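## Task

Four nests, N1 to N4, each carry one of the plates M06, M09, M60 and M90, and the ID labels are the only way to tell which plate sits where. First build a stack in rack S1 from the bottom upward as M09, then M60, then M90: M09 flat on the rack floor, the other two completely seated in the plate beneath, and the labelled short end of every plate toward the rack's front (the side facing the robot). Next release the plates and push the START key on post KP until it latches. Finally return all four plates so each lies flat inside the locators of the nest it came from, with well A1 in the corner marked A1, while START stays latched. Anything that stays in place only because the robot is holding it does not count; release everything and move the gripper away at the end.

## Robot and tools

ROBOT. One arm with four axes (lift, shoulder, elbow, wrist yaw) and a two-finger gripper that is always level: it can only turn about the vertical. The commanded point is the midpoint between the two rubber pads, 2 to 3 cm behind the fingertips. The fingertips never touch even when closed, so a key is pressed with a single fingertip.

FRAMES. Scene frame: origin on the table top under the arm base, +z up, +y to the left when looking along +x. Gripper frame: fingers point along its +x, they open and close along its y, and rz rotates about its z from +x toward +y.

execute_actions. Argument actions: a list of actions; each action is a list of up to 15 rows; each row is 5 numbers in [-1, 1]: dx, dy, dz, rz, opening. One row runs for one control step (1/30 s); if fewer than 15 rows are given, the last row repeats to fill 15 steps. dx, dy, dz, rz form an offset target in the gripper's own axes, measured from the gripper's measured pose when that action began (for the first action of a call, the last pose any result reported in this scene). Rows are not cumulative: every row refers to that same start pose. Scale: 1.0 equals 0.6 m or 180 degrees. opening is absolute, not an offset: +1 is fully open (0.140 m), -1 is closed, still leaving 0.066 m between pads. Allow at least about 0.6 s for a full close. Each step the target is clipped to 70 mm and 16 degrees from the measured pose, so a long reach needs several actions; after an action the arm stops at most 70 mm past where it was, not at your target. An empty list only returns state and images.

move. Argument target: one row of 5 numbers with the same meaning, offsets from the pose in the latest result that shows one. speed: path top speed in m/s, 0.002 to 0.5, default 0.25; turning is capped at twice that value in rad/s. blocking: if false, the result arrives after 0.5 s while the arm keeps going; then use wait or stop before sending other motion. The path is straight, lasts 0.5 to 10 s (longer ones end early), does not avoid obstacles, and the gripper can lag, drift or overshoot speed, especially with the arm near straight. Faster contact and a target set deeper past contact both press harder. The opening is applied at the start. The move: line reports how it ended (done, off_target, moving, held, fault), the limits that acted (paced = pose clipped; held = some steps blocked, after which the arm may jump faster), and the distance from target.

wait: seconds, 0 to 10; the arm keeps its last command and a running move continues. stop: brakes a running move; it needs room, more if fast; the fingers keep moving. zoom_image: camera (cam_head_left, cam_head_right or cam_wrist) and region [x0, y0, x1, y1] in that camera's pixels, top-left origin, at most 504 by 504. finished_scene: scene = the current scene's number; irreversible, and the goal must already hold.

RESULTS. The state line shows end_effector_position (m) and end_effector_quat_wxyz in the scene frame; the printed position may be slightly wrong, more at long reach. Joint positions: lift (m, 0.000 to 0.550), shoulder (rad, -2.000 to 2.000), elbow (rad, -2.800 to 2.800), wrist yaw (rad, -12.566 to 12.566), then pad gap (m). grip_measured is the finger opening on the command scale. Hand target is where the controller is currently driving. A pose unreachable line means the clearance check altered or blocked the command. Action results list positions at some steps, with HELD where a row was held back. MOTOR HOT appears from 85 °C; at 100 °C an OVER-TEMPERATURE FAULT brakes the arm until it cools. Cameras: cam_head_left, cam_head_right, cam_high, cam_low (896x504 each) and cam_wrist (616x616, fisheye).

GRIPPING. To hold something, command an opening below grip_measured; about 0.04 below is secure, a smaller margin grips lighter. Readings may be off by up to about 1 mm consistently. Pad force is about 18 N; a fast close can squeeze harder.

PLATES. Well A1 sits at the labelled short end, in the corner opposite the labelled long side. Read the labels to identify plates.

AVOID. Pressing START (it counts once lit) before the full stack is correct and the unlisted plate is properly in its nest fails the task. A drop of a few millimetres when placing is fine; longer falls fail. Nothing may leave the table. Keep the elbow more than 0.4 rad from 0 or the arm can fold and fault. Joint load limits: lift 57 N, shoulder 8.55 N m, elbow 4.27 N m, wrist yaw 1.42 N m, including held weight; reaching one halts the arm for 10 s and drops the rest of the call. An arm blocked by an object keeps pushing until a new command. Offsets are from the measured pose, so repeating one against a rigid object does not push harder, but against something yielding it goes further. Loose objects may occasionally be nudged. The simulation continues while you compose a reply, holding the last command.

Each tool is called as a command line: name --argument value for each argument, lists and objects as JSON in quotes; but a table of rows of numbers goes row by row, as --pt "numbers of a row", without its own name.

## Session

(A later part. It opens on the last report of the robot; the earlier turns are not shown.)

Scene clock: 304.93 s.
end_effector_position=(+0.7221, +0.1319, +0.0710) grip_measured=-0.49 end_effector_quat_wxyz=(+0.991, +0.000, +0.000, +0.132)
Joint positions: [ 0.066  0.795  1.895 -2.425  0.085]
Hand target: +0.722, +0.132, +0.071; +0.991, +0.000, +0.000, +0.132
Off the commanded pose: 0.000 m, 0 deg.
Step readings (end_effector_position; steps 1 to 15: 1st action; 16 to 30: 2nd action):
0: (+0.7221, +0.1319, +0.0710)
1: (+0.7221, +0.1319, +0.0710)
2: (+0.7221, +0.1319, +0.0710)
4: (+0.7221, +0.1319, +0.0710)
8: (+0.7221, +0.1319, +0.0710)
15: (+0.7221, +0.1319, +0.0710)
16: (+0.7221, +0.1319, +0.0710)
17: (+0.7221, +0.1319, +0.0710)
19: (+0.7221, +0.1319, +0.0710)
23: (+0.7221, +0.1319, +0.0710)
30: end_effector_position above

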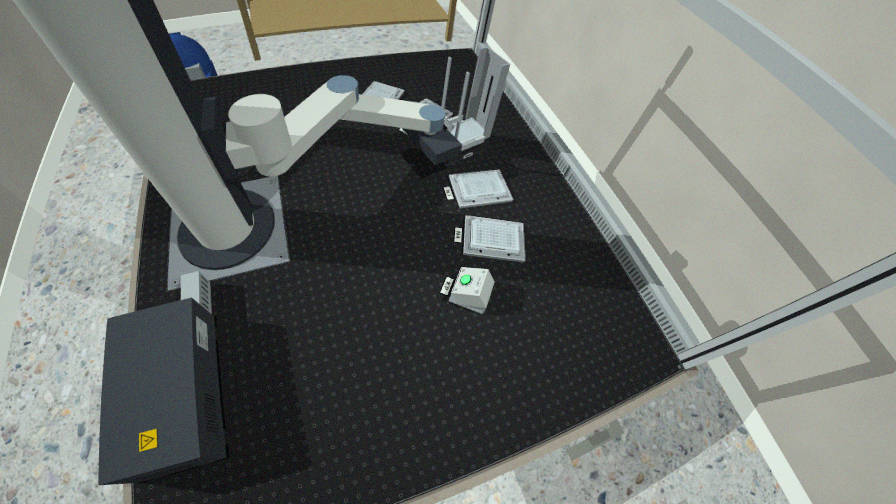

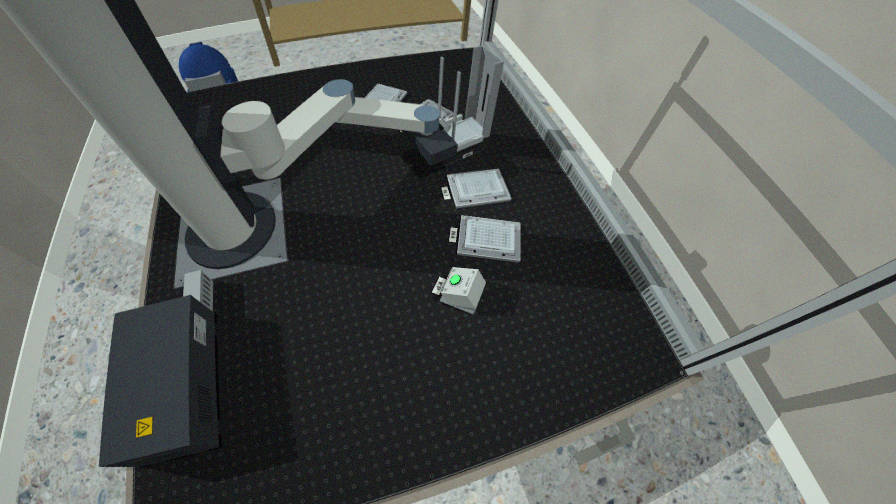

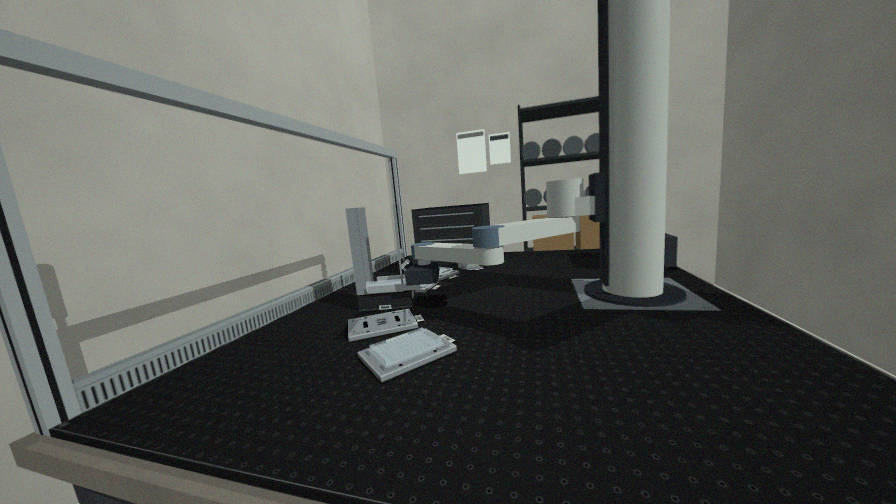

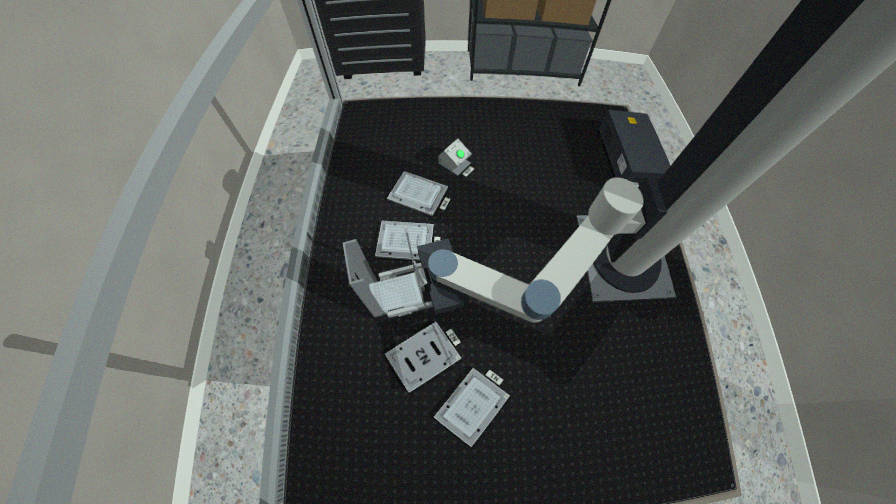

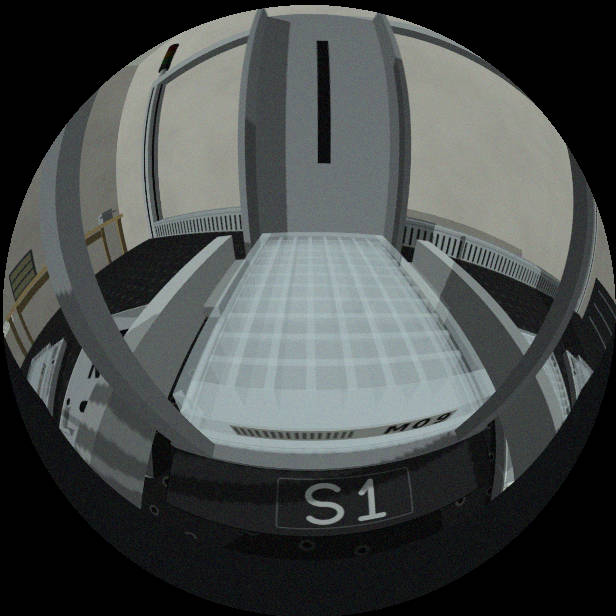

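move --target '[0, 0, -0.5085, 0, -0.525]' --speed 0.18

Scene clock: 313.80 s.
end_effector_position=(+0.6492, +0.2943, +0.0499) grip_measured=-0.49 end_effector_quat_wxyz=(+0.960, +0.000, +0.000, +0.280)
Joint positions: [ 0.045  1.134  1.864 -2.43   0.085]
Hand target: +0.649, +0.294, +0.050; +0.960, +0.000, +0.000, +0.280
Off the commanded pose: 0.000 m, 0 deg.
move: done

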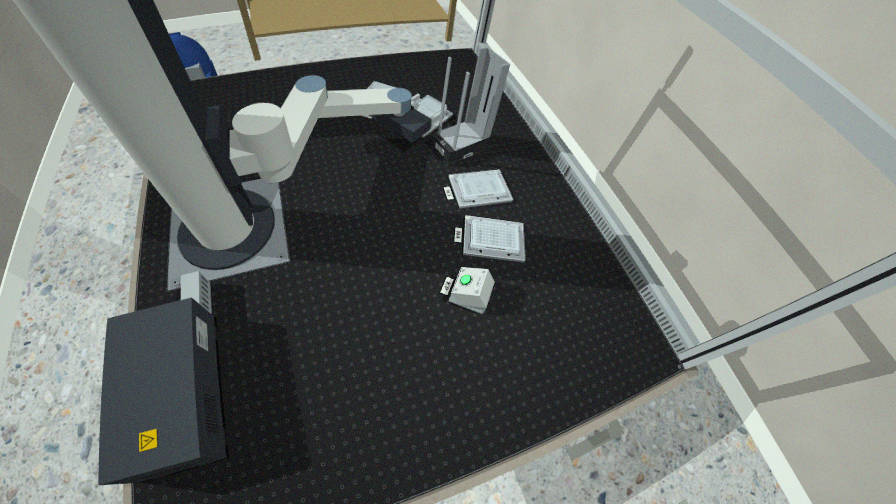

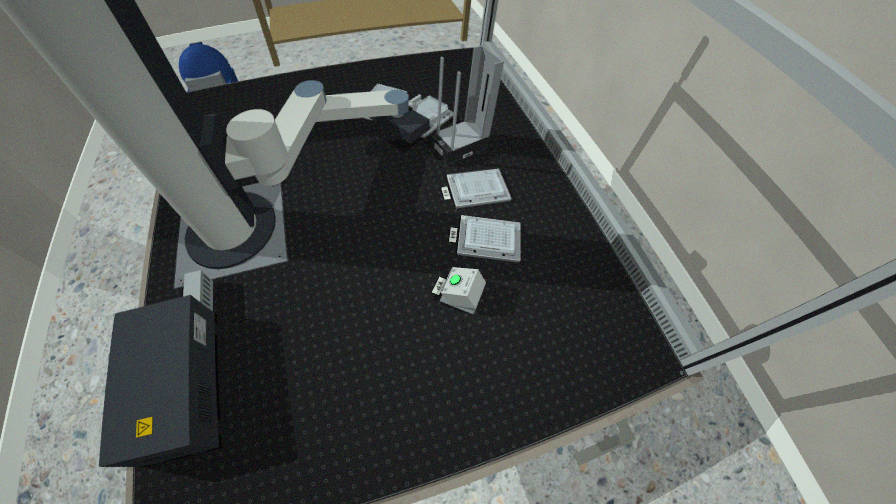

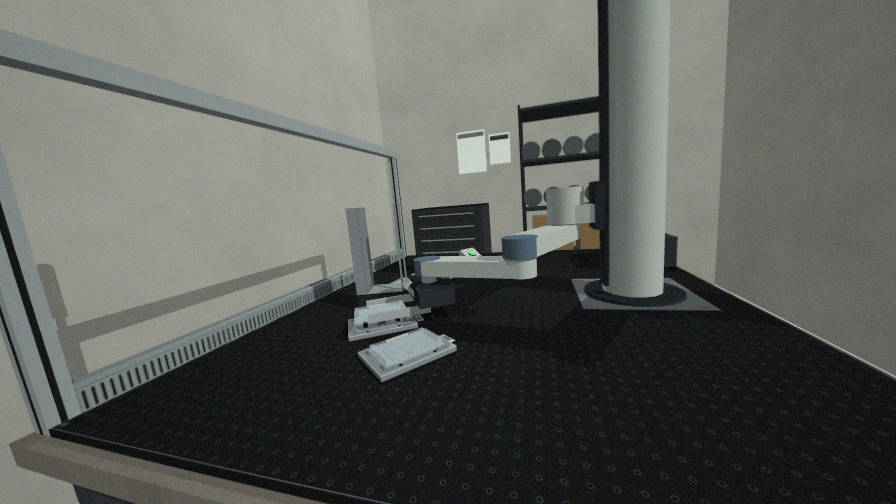

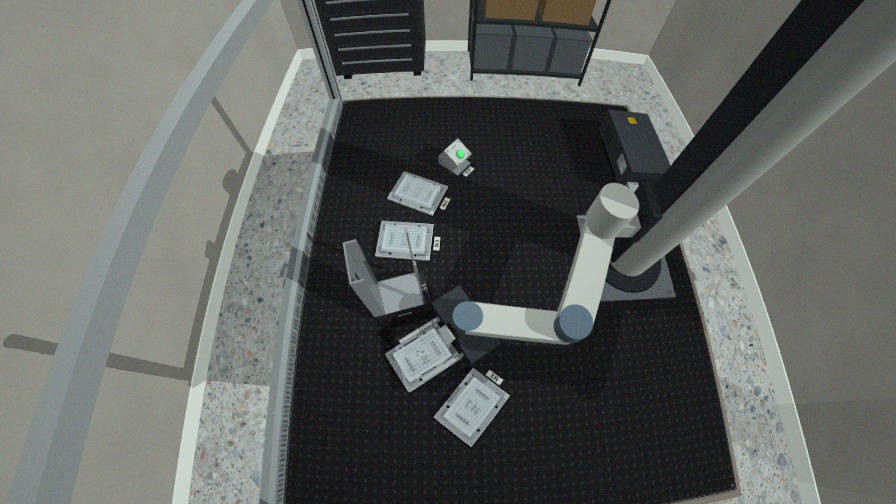

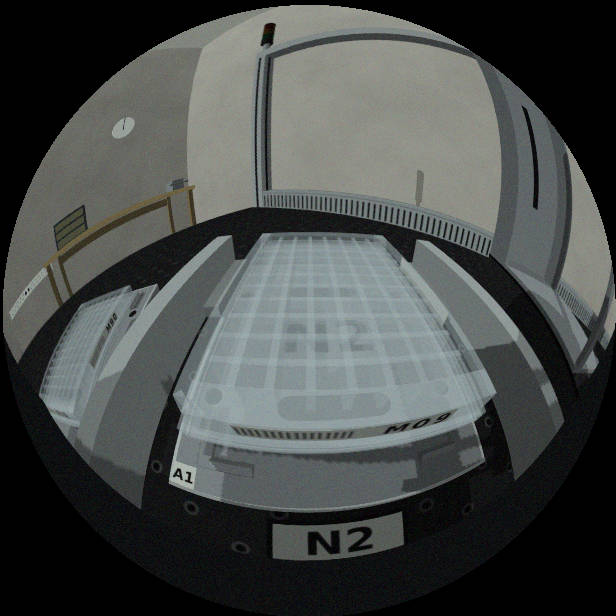

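move --target '[0, 0, -0.02, 0, -0.525]' --speed 0.025

zoom_image --camera "cam_wrist" --region '[140, 340, 520, 520]'

Scene clock: 314.83 s.
end_effector_position=(+0.6492, +0.2943, +0.0379) grip_measured=-0.49 end_effector_quat_wxyz=(+0.960, +0.000, +0.000, +0.280)
Joint positions: [ 0.033  1.134  1.864 -2.43   0.085]
Hand target: +0.649, +0.294, +0.038; +0.960, +0.000, +0.000, +0.280
Off the commanded pose: 0.000 m, 0 deg.
move: done

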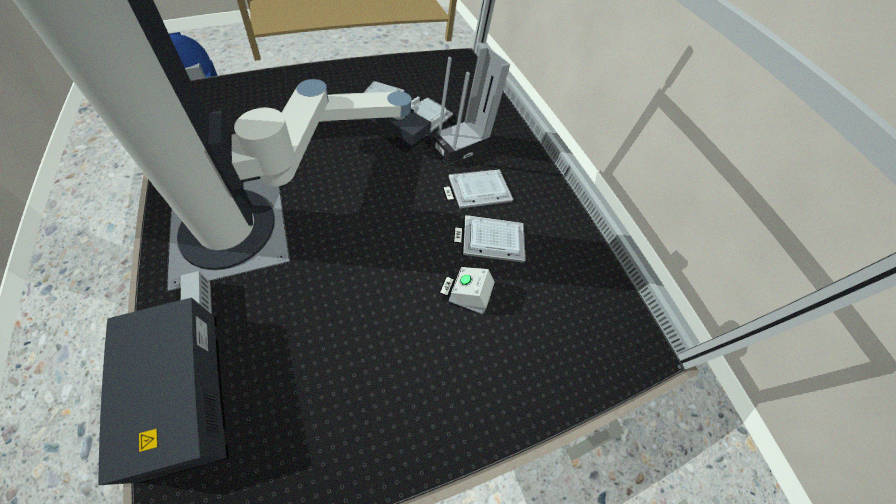

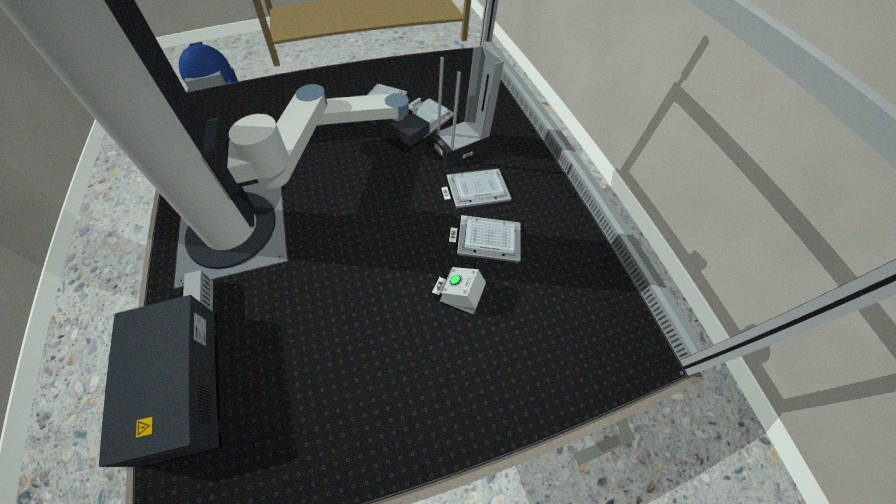

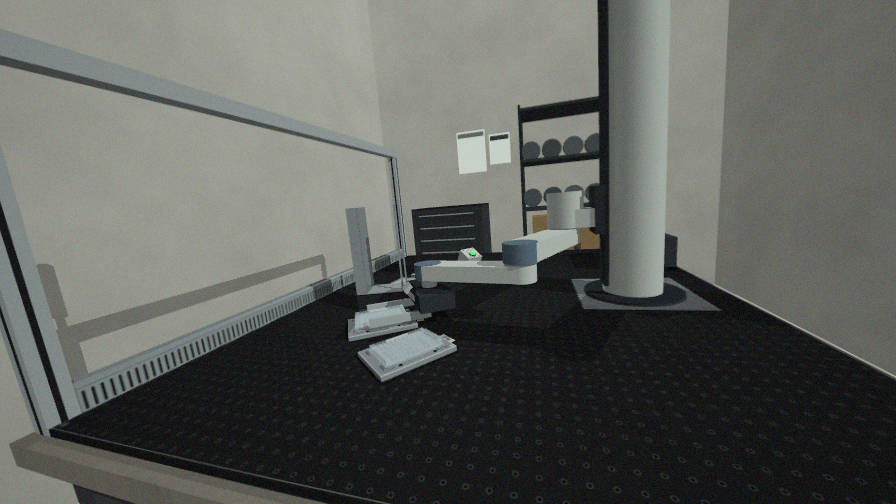

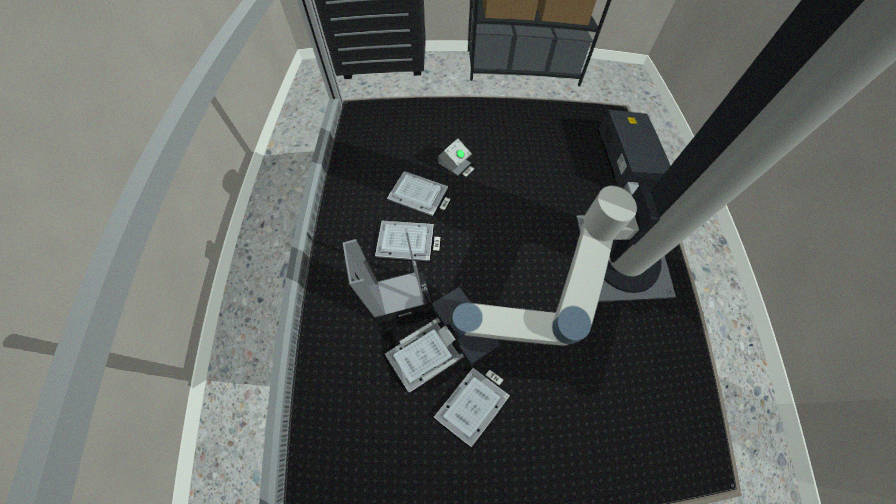

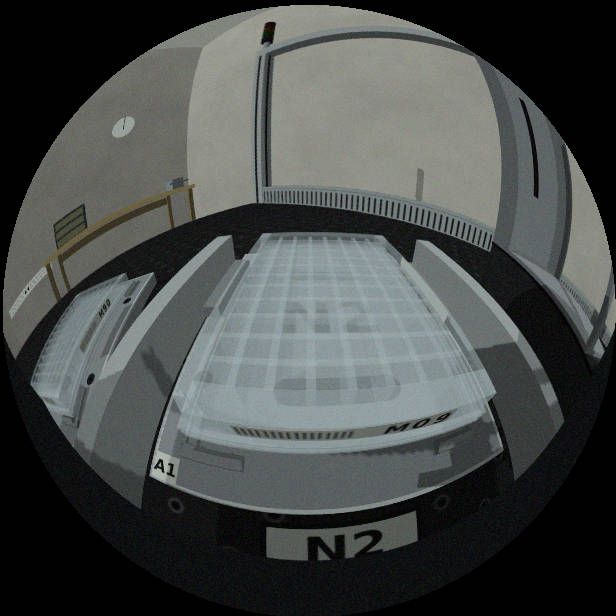

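Region (140, 340, 520, 520) of cam_wrist's 616x616 image, scaled by 1.326, with more detail than that image has; it fills the top 239 rows of this view, and the rest is white.

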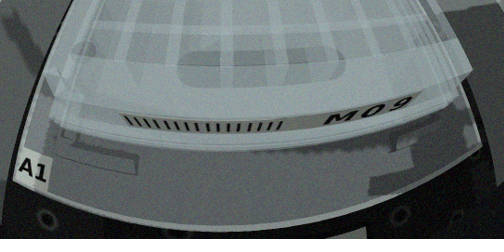

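move --target '[0, 0, -0.0075, 0, -0.525]' --speed 0.01

zoom_image --camera "cam_wrist" --region '[140, 340, 520, 520]'

Scene clock: 315.90 s.
end_effector_position=(+0.6492, +0.2943, +0.0334) grip_measured=-0.49 end_effector_quat_wxyz=(+0.960, +0.000, +0.000, +0.280)
Joint positions: [ 0.028  1.134  1.864 -2.43   0.085]
Hand target: +0.649, +0.294, +0.033; +0.960, +0.000, +0.000, +0.280
Off the commanded pose: 0.000 m, 0 deg.
move: done

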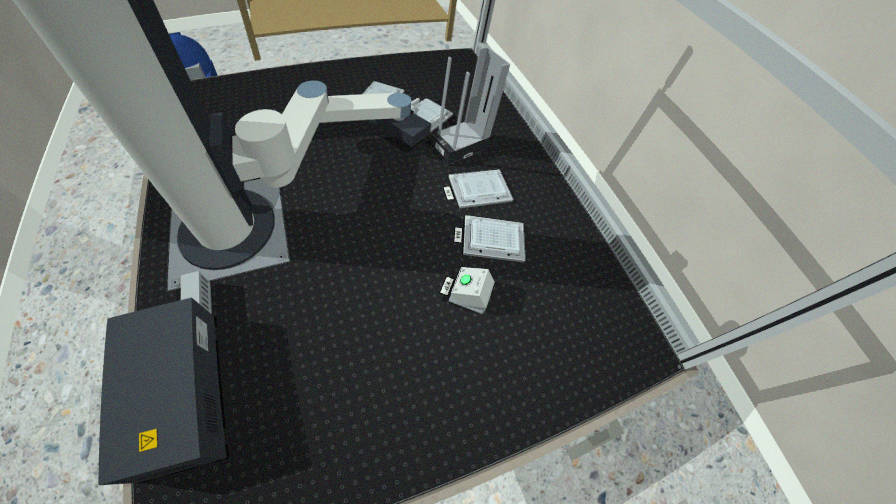

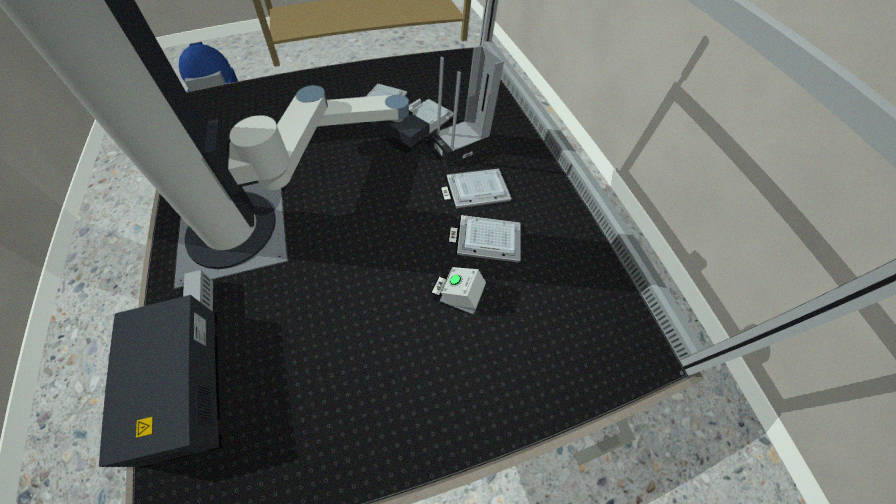

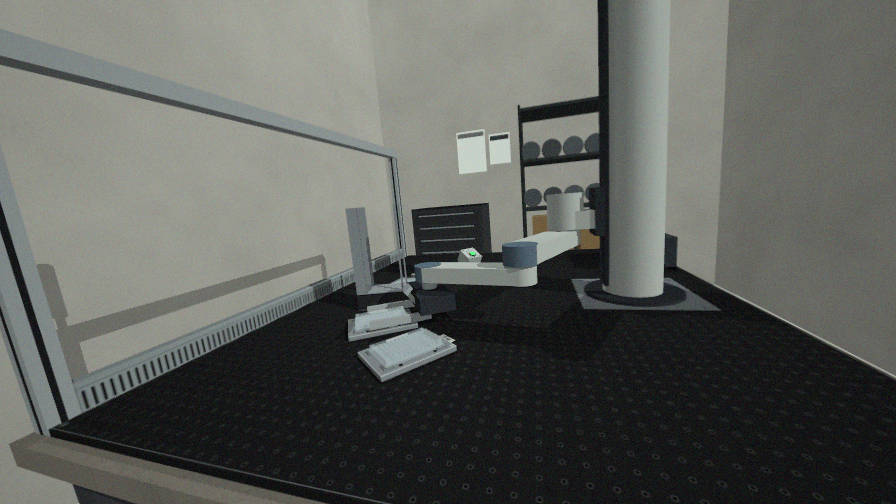

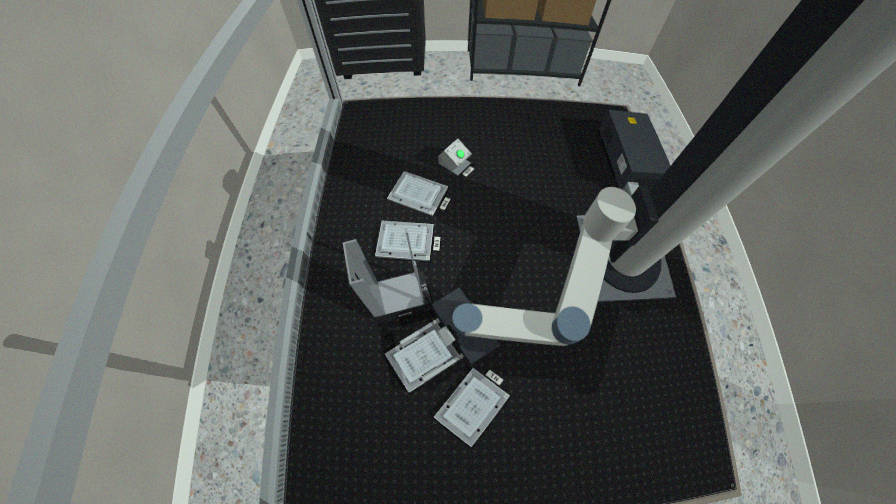

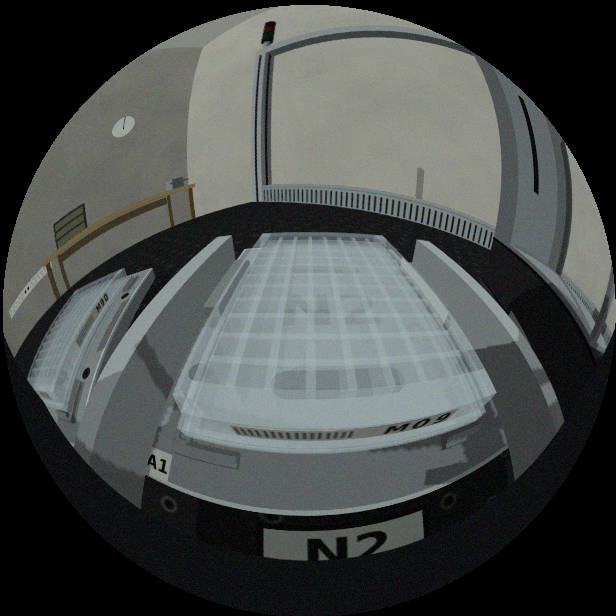

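Region (140, 340, 520, 520) of cam_wrist's 616x616 image, scaled by 1.326, with more detail than that image has; it fills the top 239 rows of this view, and the rest is white.

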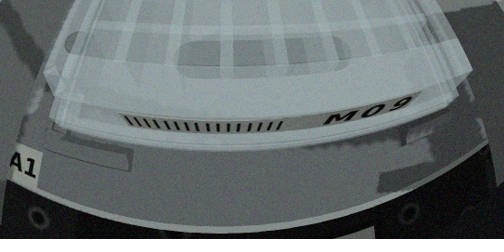

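execute_actions --actions '[[[0,-0.0008,0,0,-0.525],[0,-0.0015,0,0,-0.525]]]'

zoom_image --camera "cam_wrist" --region '[140, 340, 520, 520]'

Scene clock: 317.13 s.
end_effector_position=(+0.6496, +0.2936, +0.0334) grip_measured=-0.49 end_effector_quat_wxyz=(+0.960, +0.000, +0.000, +0.280)
Joint positions: [ 0.028  1.131  1.864 -2.428  0.085]
Hand target: +0.650, +0.294, +0.033; +0.960, +0.000, +0.000, +0.280
Off the commanded pose: 0.000 m, 0 deg.
Step readings (end_effector_position):
0: (+0.6492, +0.2943, +0.0334)
1: (+0.6492, +0.2943, +0.0334)
2: (+0.6494, +0.2940, +0.0334)
4: (+0.6496, +0.2936, +0.0334)
8: (+0.6496, +0.2936, +0.0334)
15: end_effector_position above

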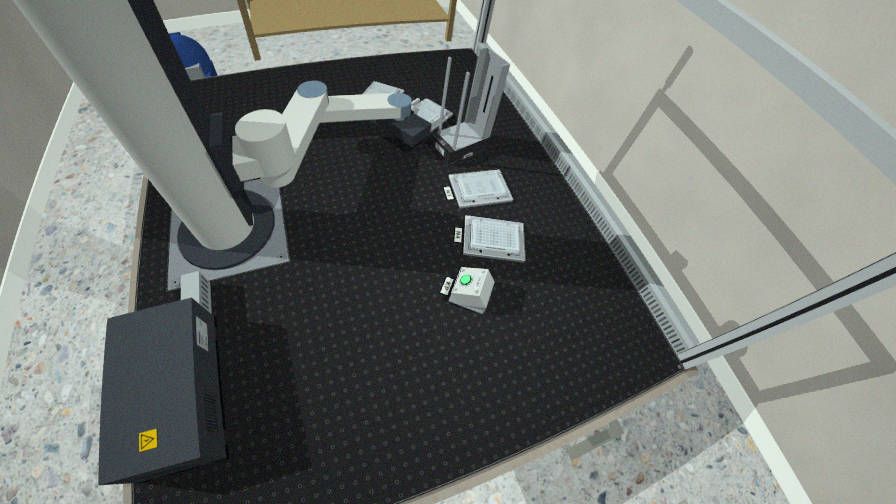

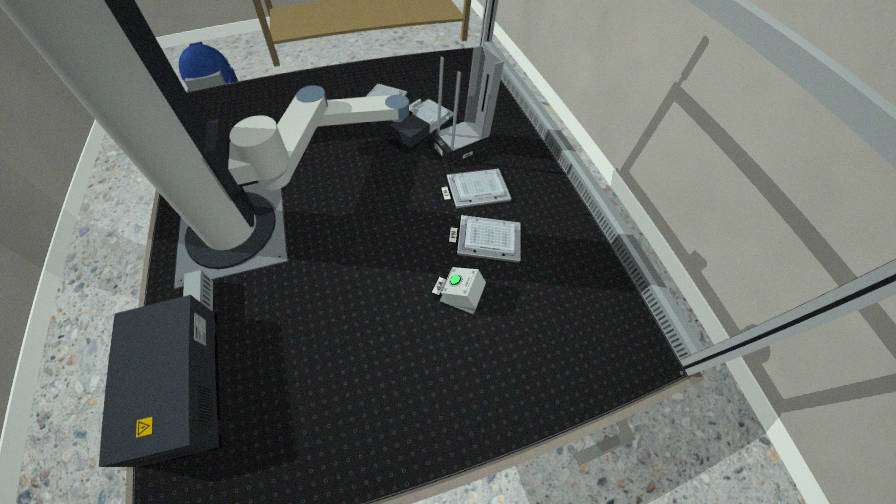

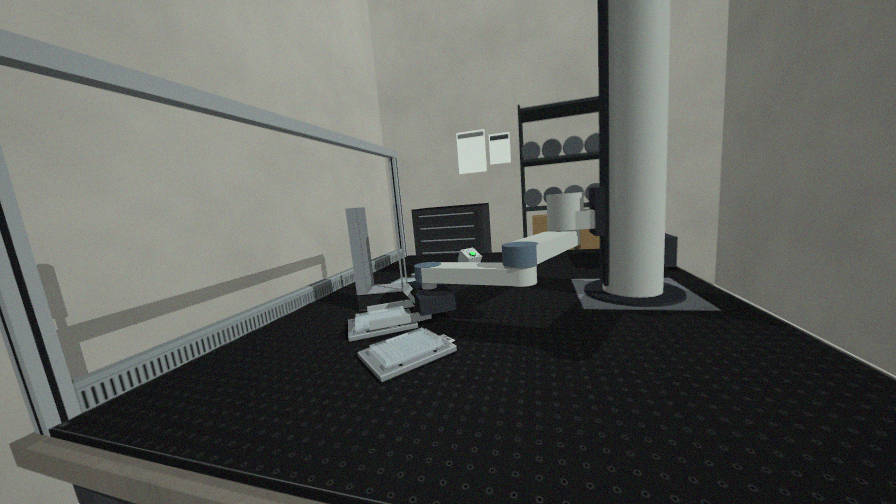

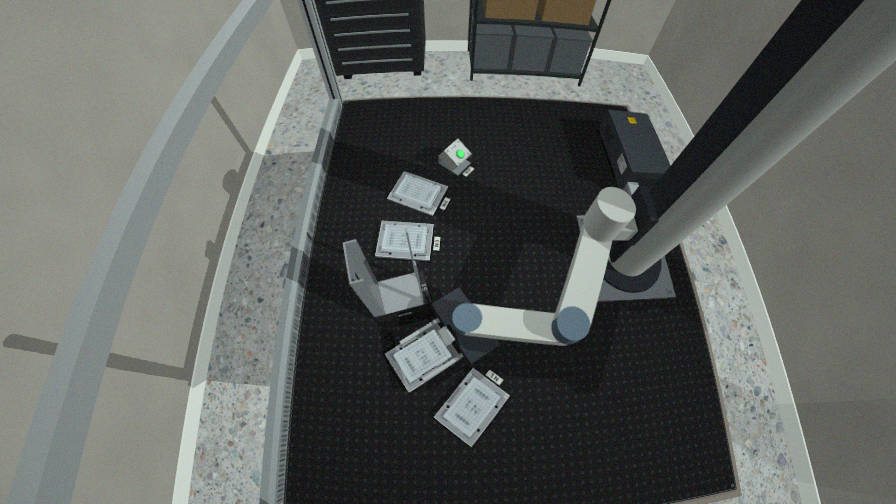

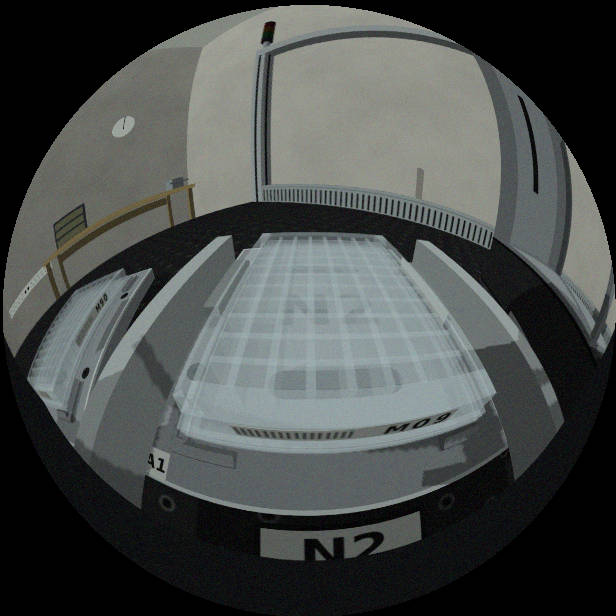

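Region (140, 340, 520, 520) of cam_wrist's 616x616 image, scaled by 1.326, with more detail than that image has; it fills the top 239 rows of this view, and the rest is white.

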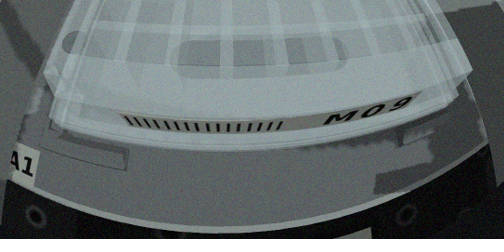

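execute_actions --actions '[[[0,0,-0.0017,0,-0.525]],[[0,0,-0.0017,0,-0.525]]]'

zoom_image --camera "cam_wrist" --region '[140, 340, 520, 520]'

Scene clock: 318.63 s.
end_effector_position=(+0.6492, +0.2944, +0.0313) grip_measured=-0.49 end_effector_quat_wxyz=(+0.960, +0.000, +0.000, +0.282)
Joint positions: [ 0.026  1.132  1.864 -2.425  0.085]
Hand target: +0.649, +0.294, +0.031; +0.960, +0.000, +0.000, +0.281
Off the commanded pose: 0.000 m, 0 deg.
Step readings (end_effector_position; steps 1 to 15: 1st action; 16 to 30: 2nd action):
0: (+0.6496, +0.2936, +0.0334)
1: (+0.6496, +0.2936, +0.0333)
2: (+0.6496, +0.2936, +0.0326)
4: (+0.6494, +0.2940, +0.0323)
8: (+0.6494, +0.2940, +0.0323)
15: (+0.6494, +0.2940, +0.0323)
16: (+0.6494, +0.2940, +0.0323)
17: (+0.6493, +0.2942, +0.0316)
19: (+0.6492, +0.2944, +0.0313)
23: (+0.6492, +0.2944, +0.0313)
30: end_effector_position above

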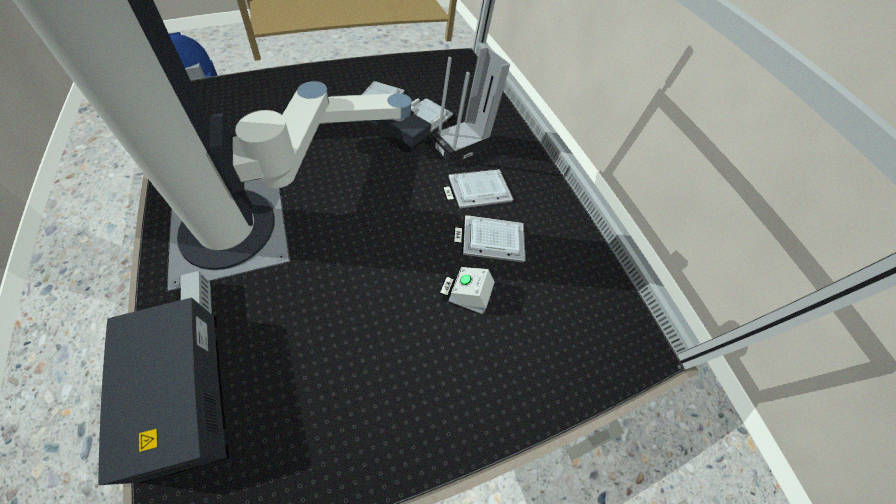

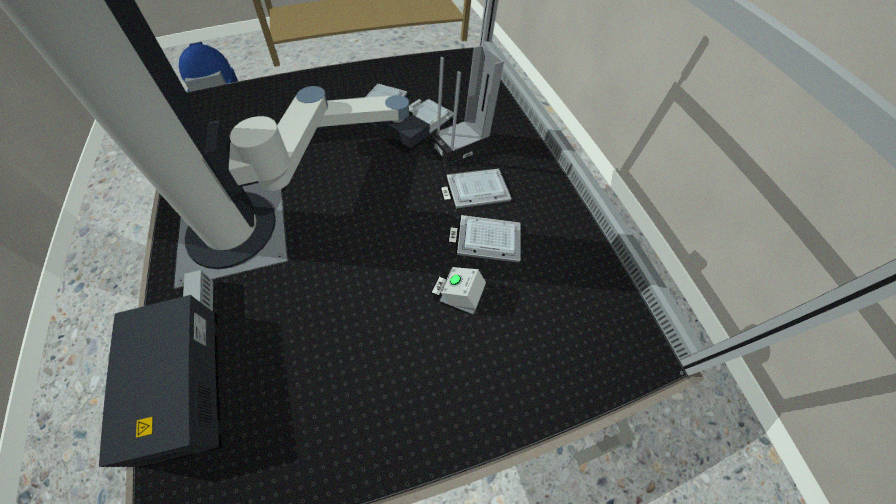

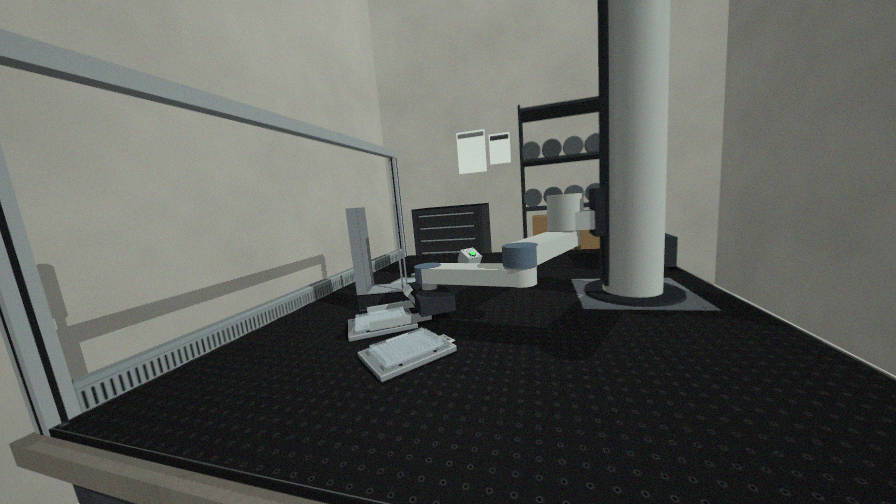

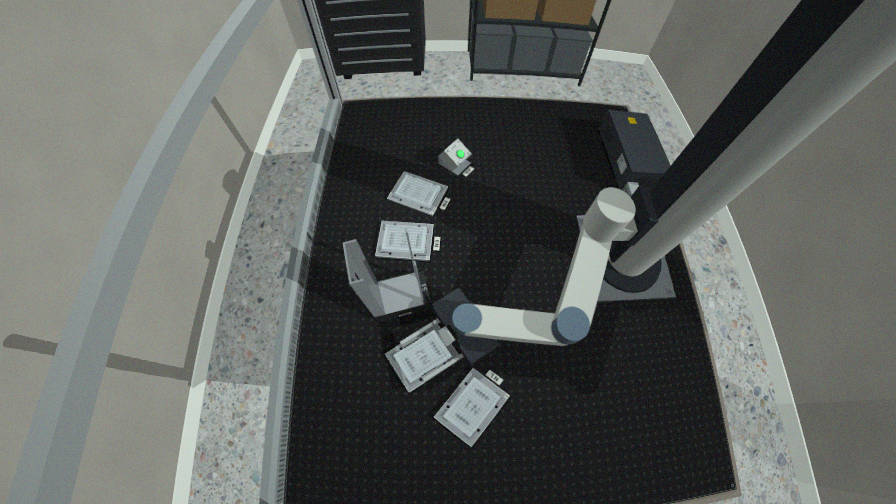

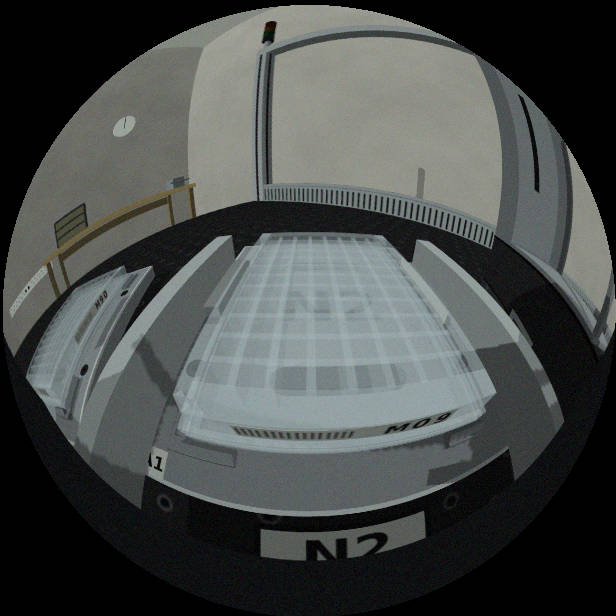

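Region (140, 340, 520, 520) of cam_wrist's 616x616 image, scaled by 1.326, with more detail than that image has; it fills the top 239 rows of this view, and the rest is white.

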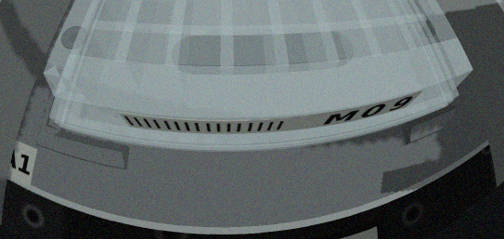

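execute_actions --actions '[[[0,0,-0.0011,0,-0.525]]]'

zoom_image --camera "cam_wrist" --region '[140, 340, 520, 520]'

Scene clock: 319.73 s.
end_effector_position=(+0.6492, +0.2944, +0.0306) grip_measured=-0.49 end_effector_quat_wxyz=(+0.959, +0.000, +0.000, +0.282)
Joint positions: [ 0.026  1.132  1.864 -2.425  0.085]
Hand target: +0.649, +0.294, +0.031; +0.960, +0.000, +0.000, +0.282
Off the commanded pose: 0.000 m, 0 deg.
Step readings (end_effector_position):
0: (+0.6492, +0.2944, +0.0313)
1: (+0.6492, +0.2944, +0.0313)
2: (+0.6492, +0.2944, +0.0308)
4: (+0.6492, +0.2944, +0.0306)
8: (+0.6492, +0.2944, +0.0306)
15: end_effector_position above

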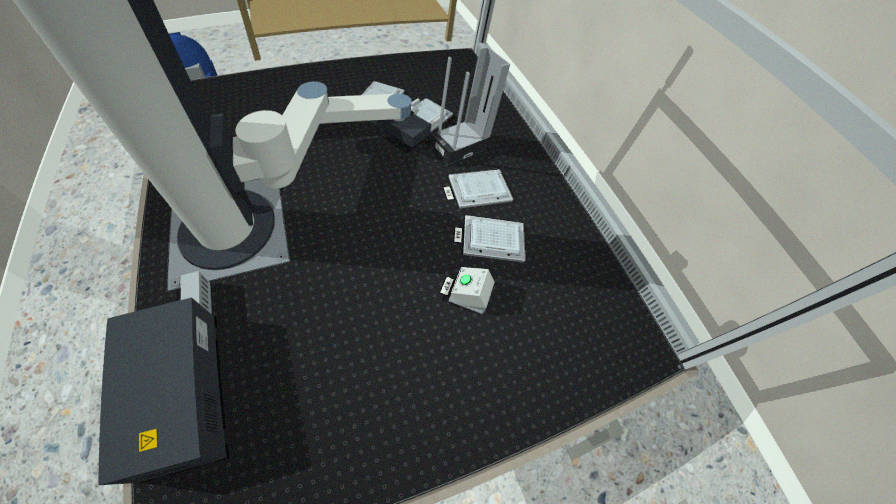

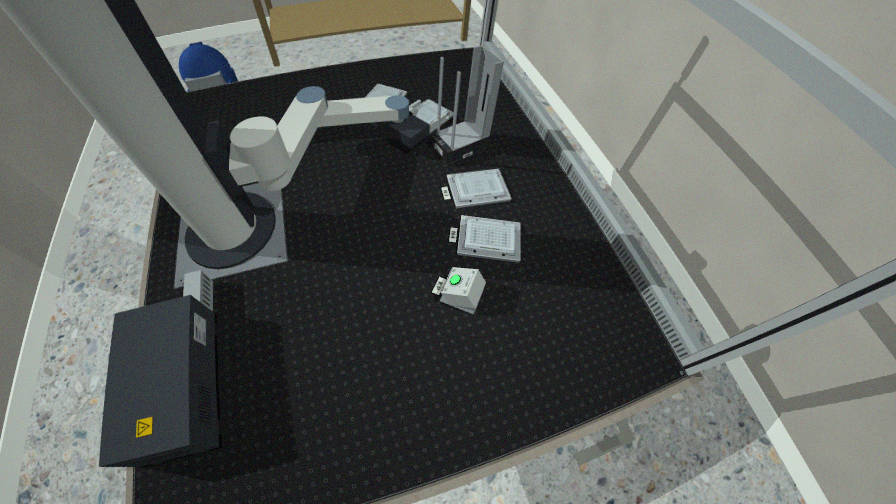

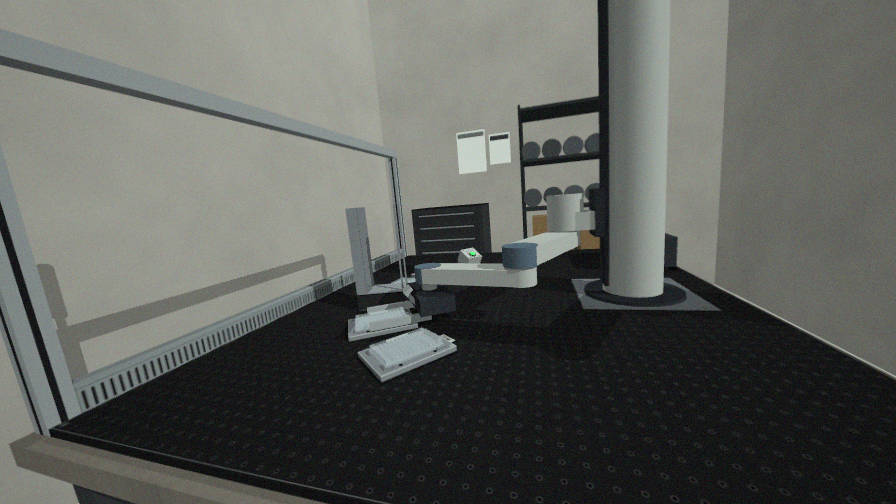

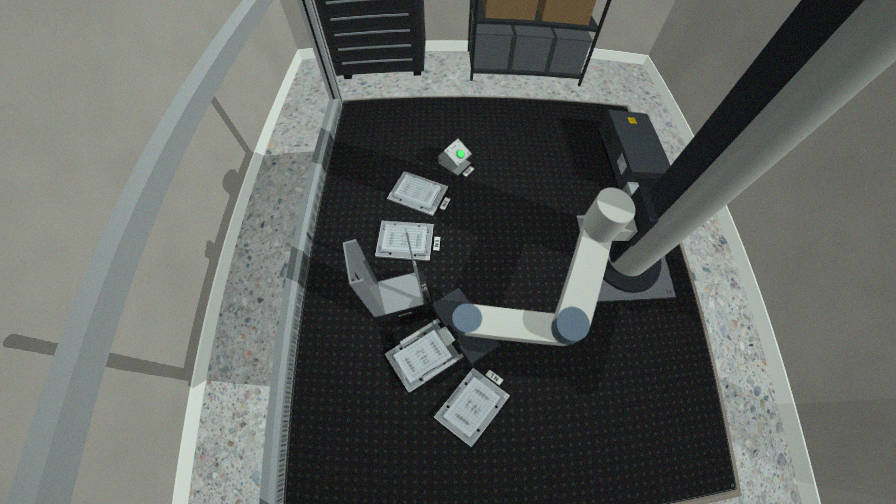

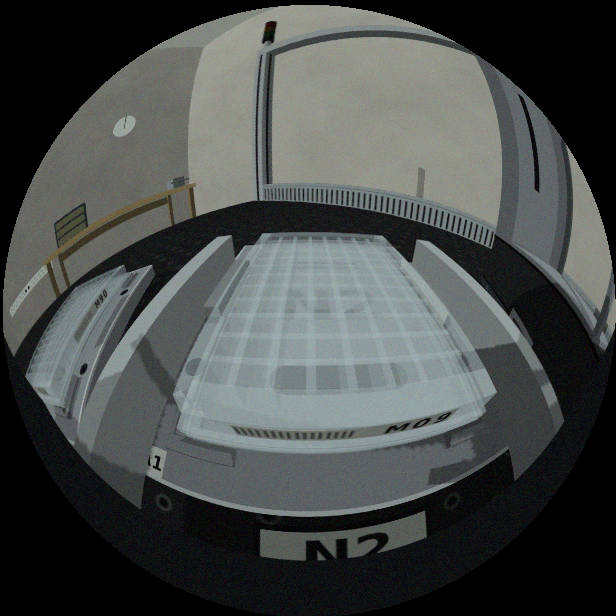

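Region (140, 340, 520, 520) of cam_wrist's 616x616 image, scaled by 1.326, with more detail than that image has; it fills the top 239 rows of this view, and the rest is white.

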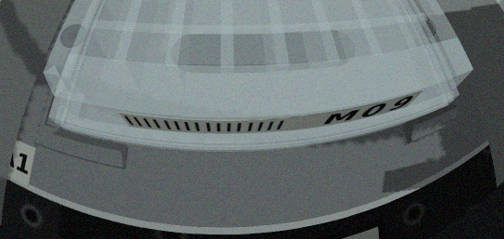

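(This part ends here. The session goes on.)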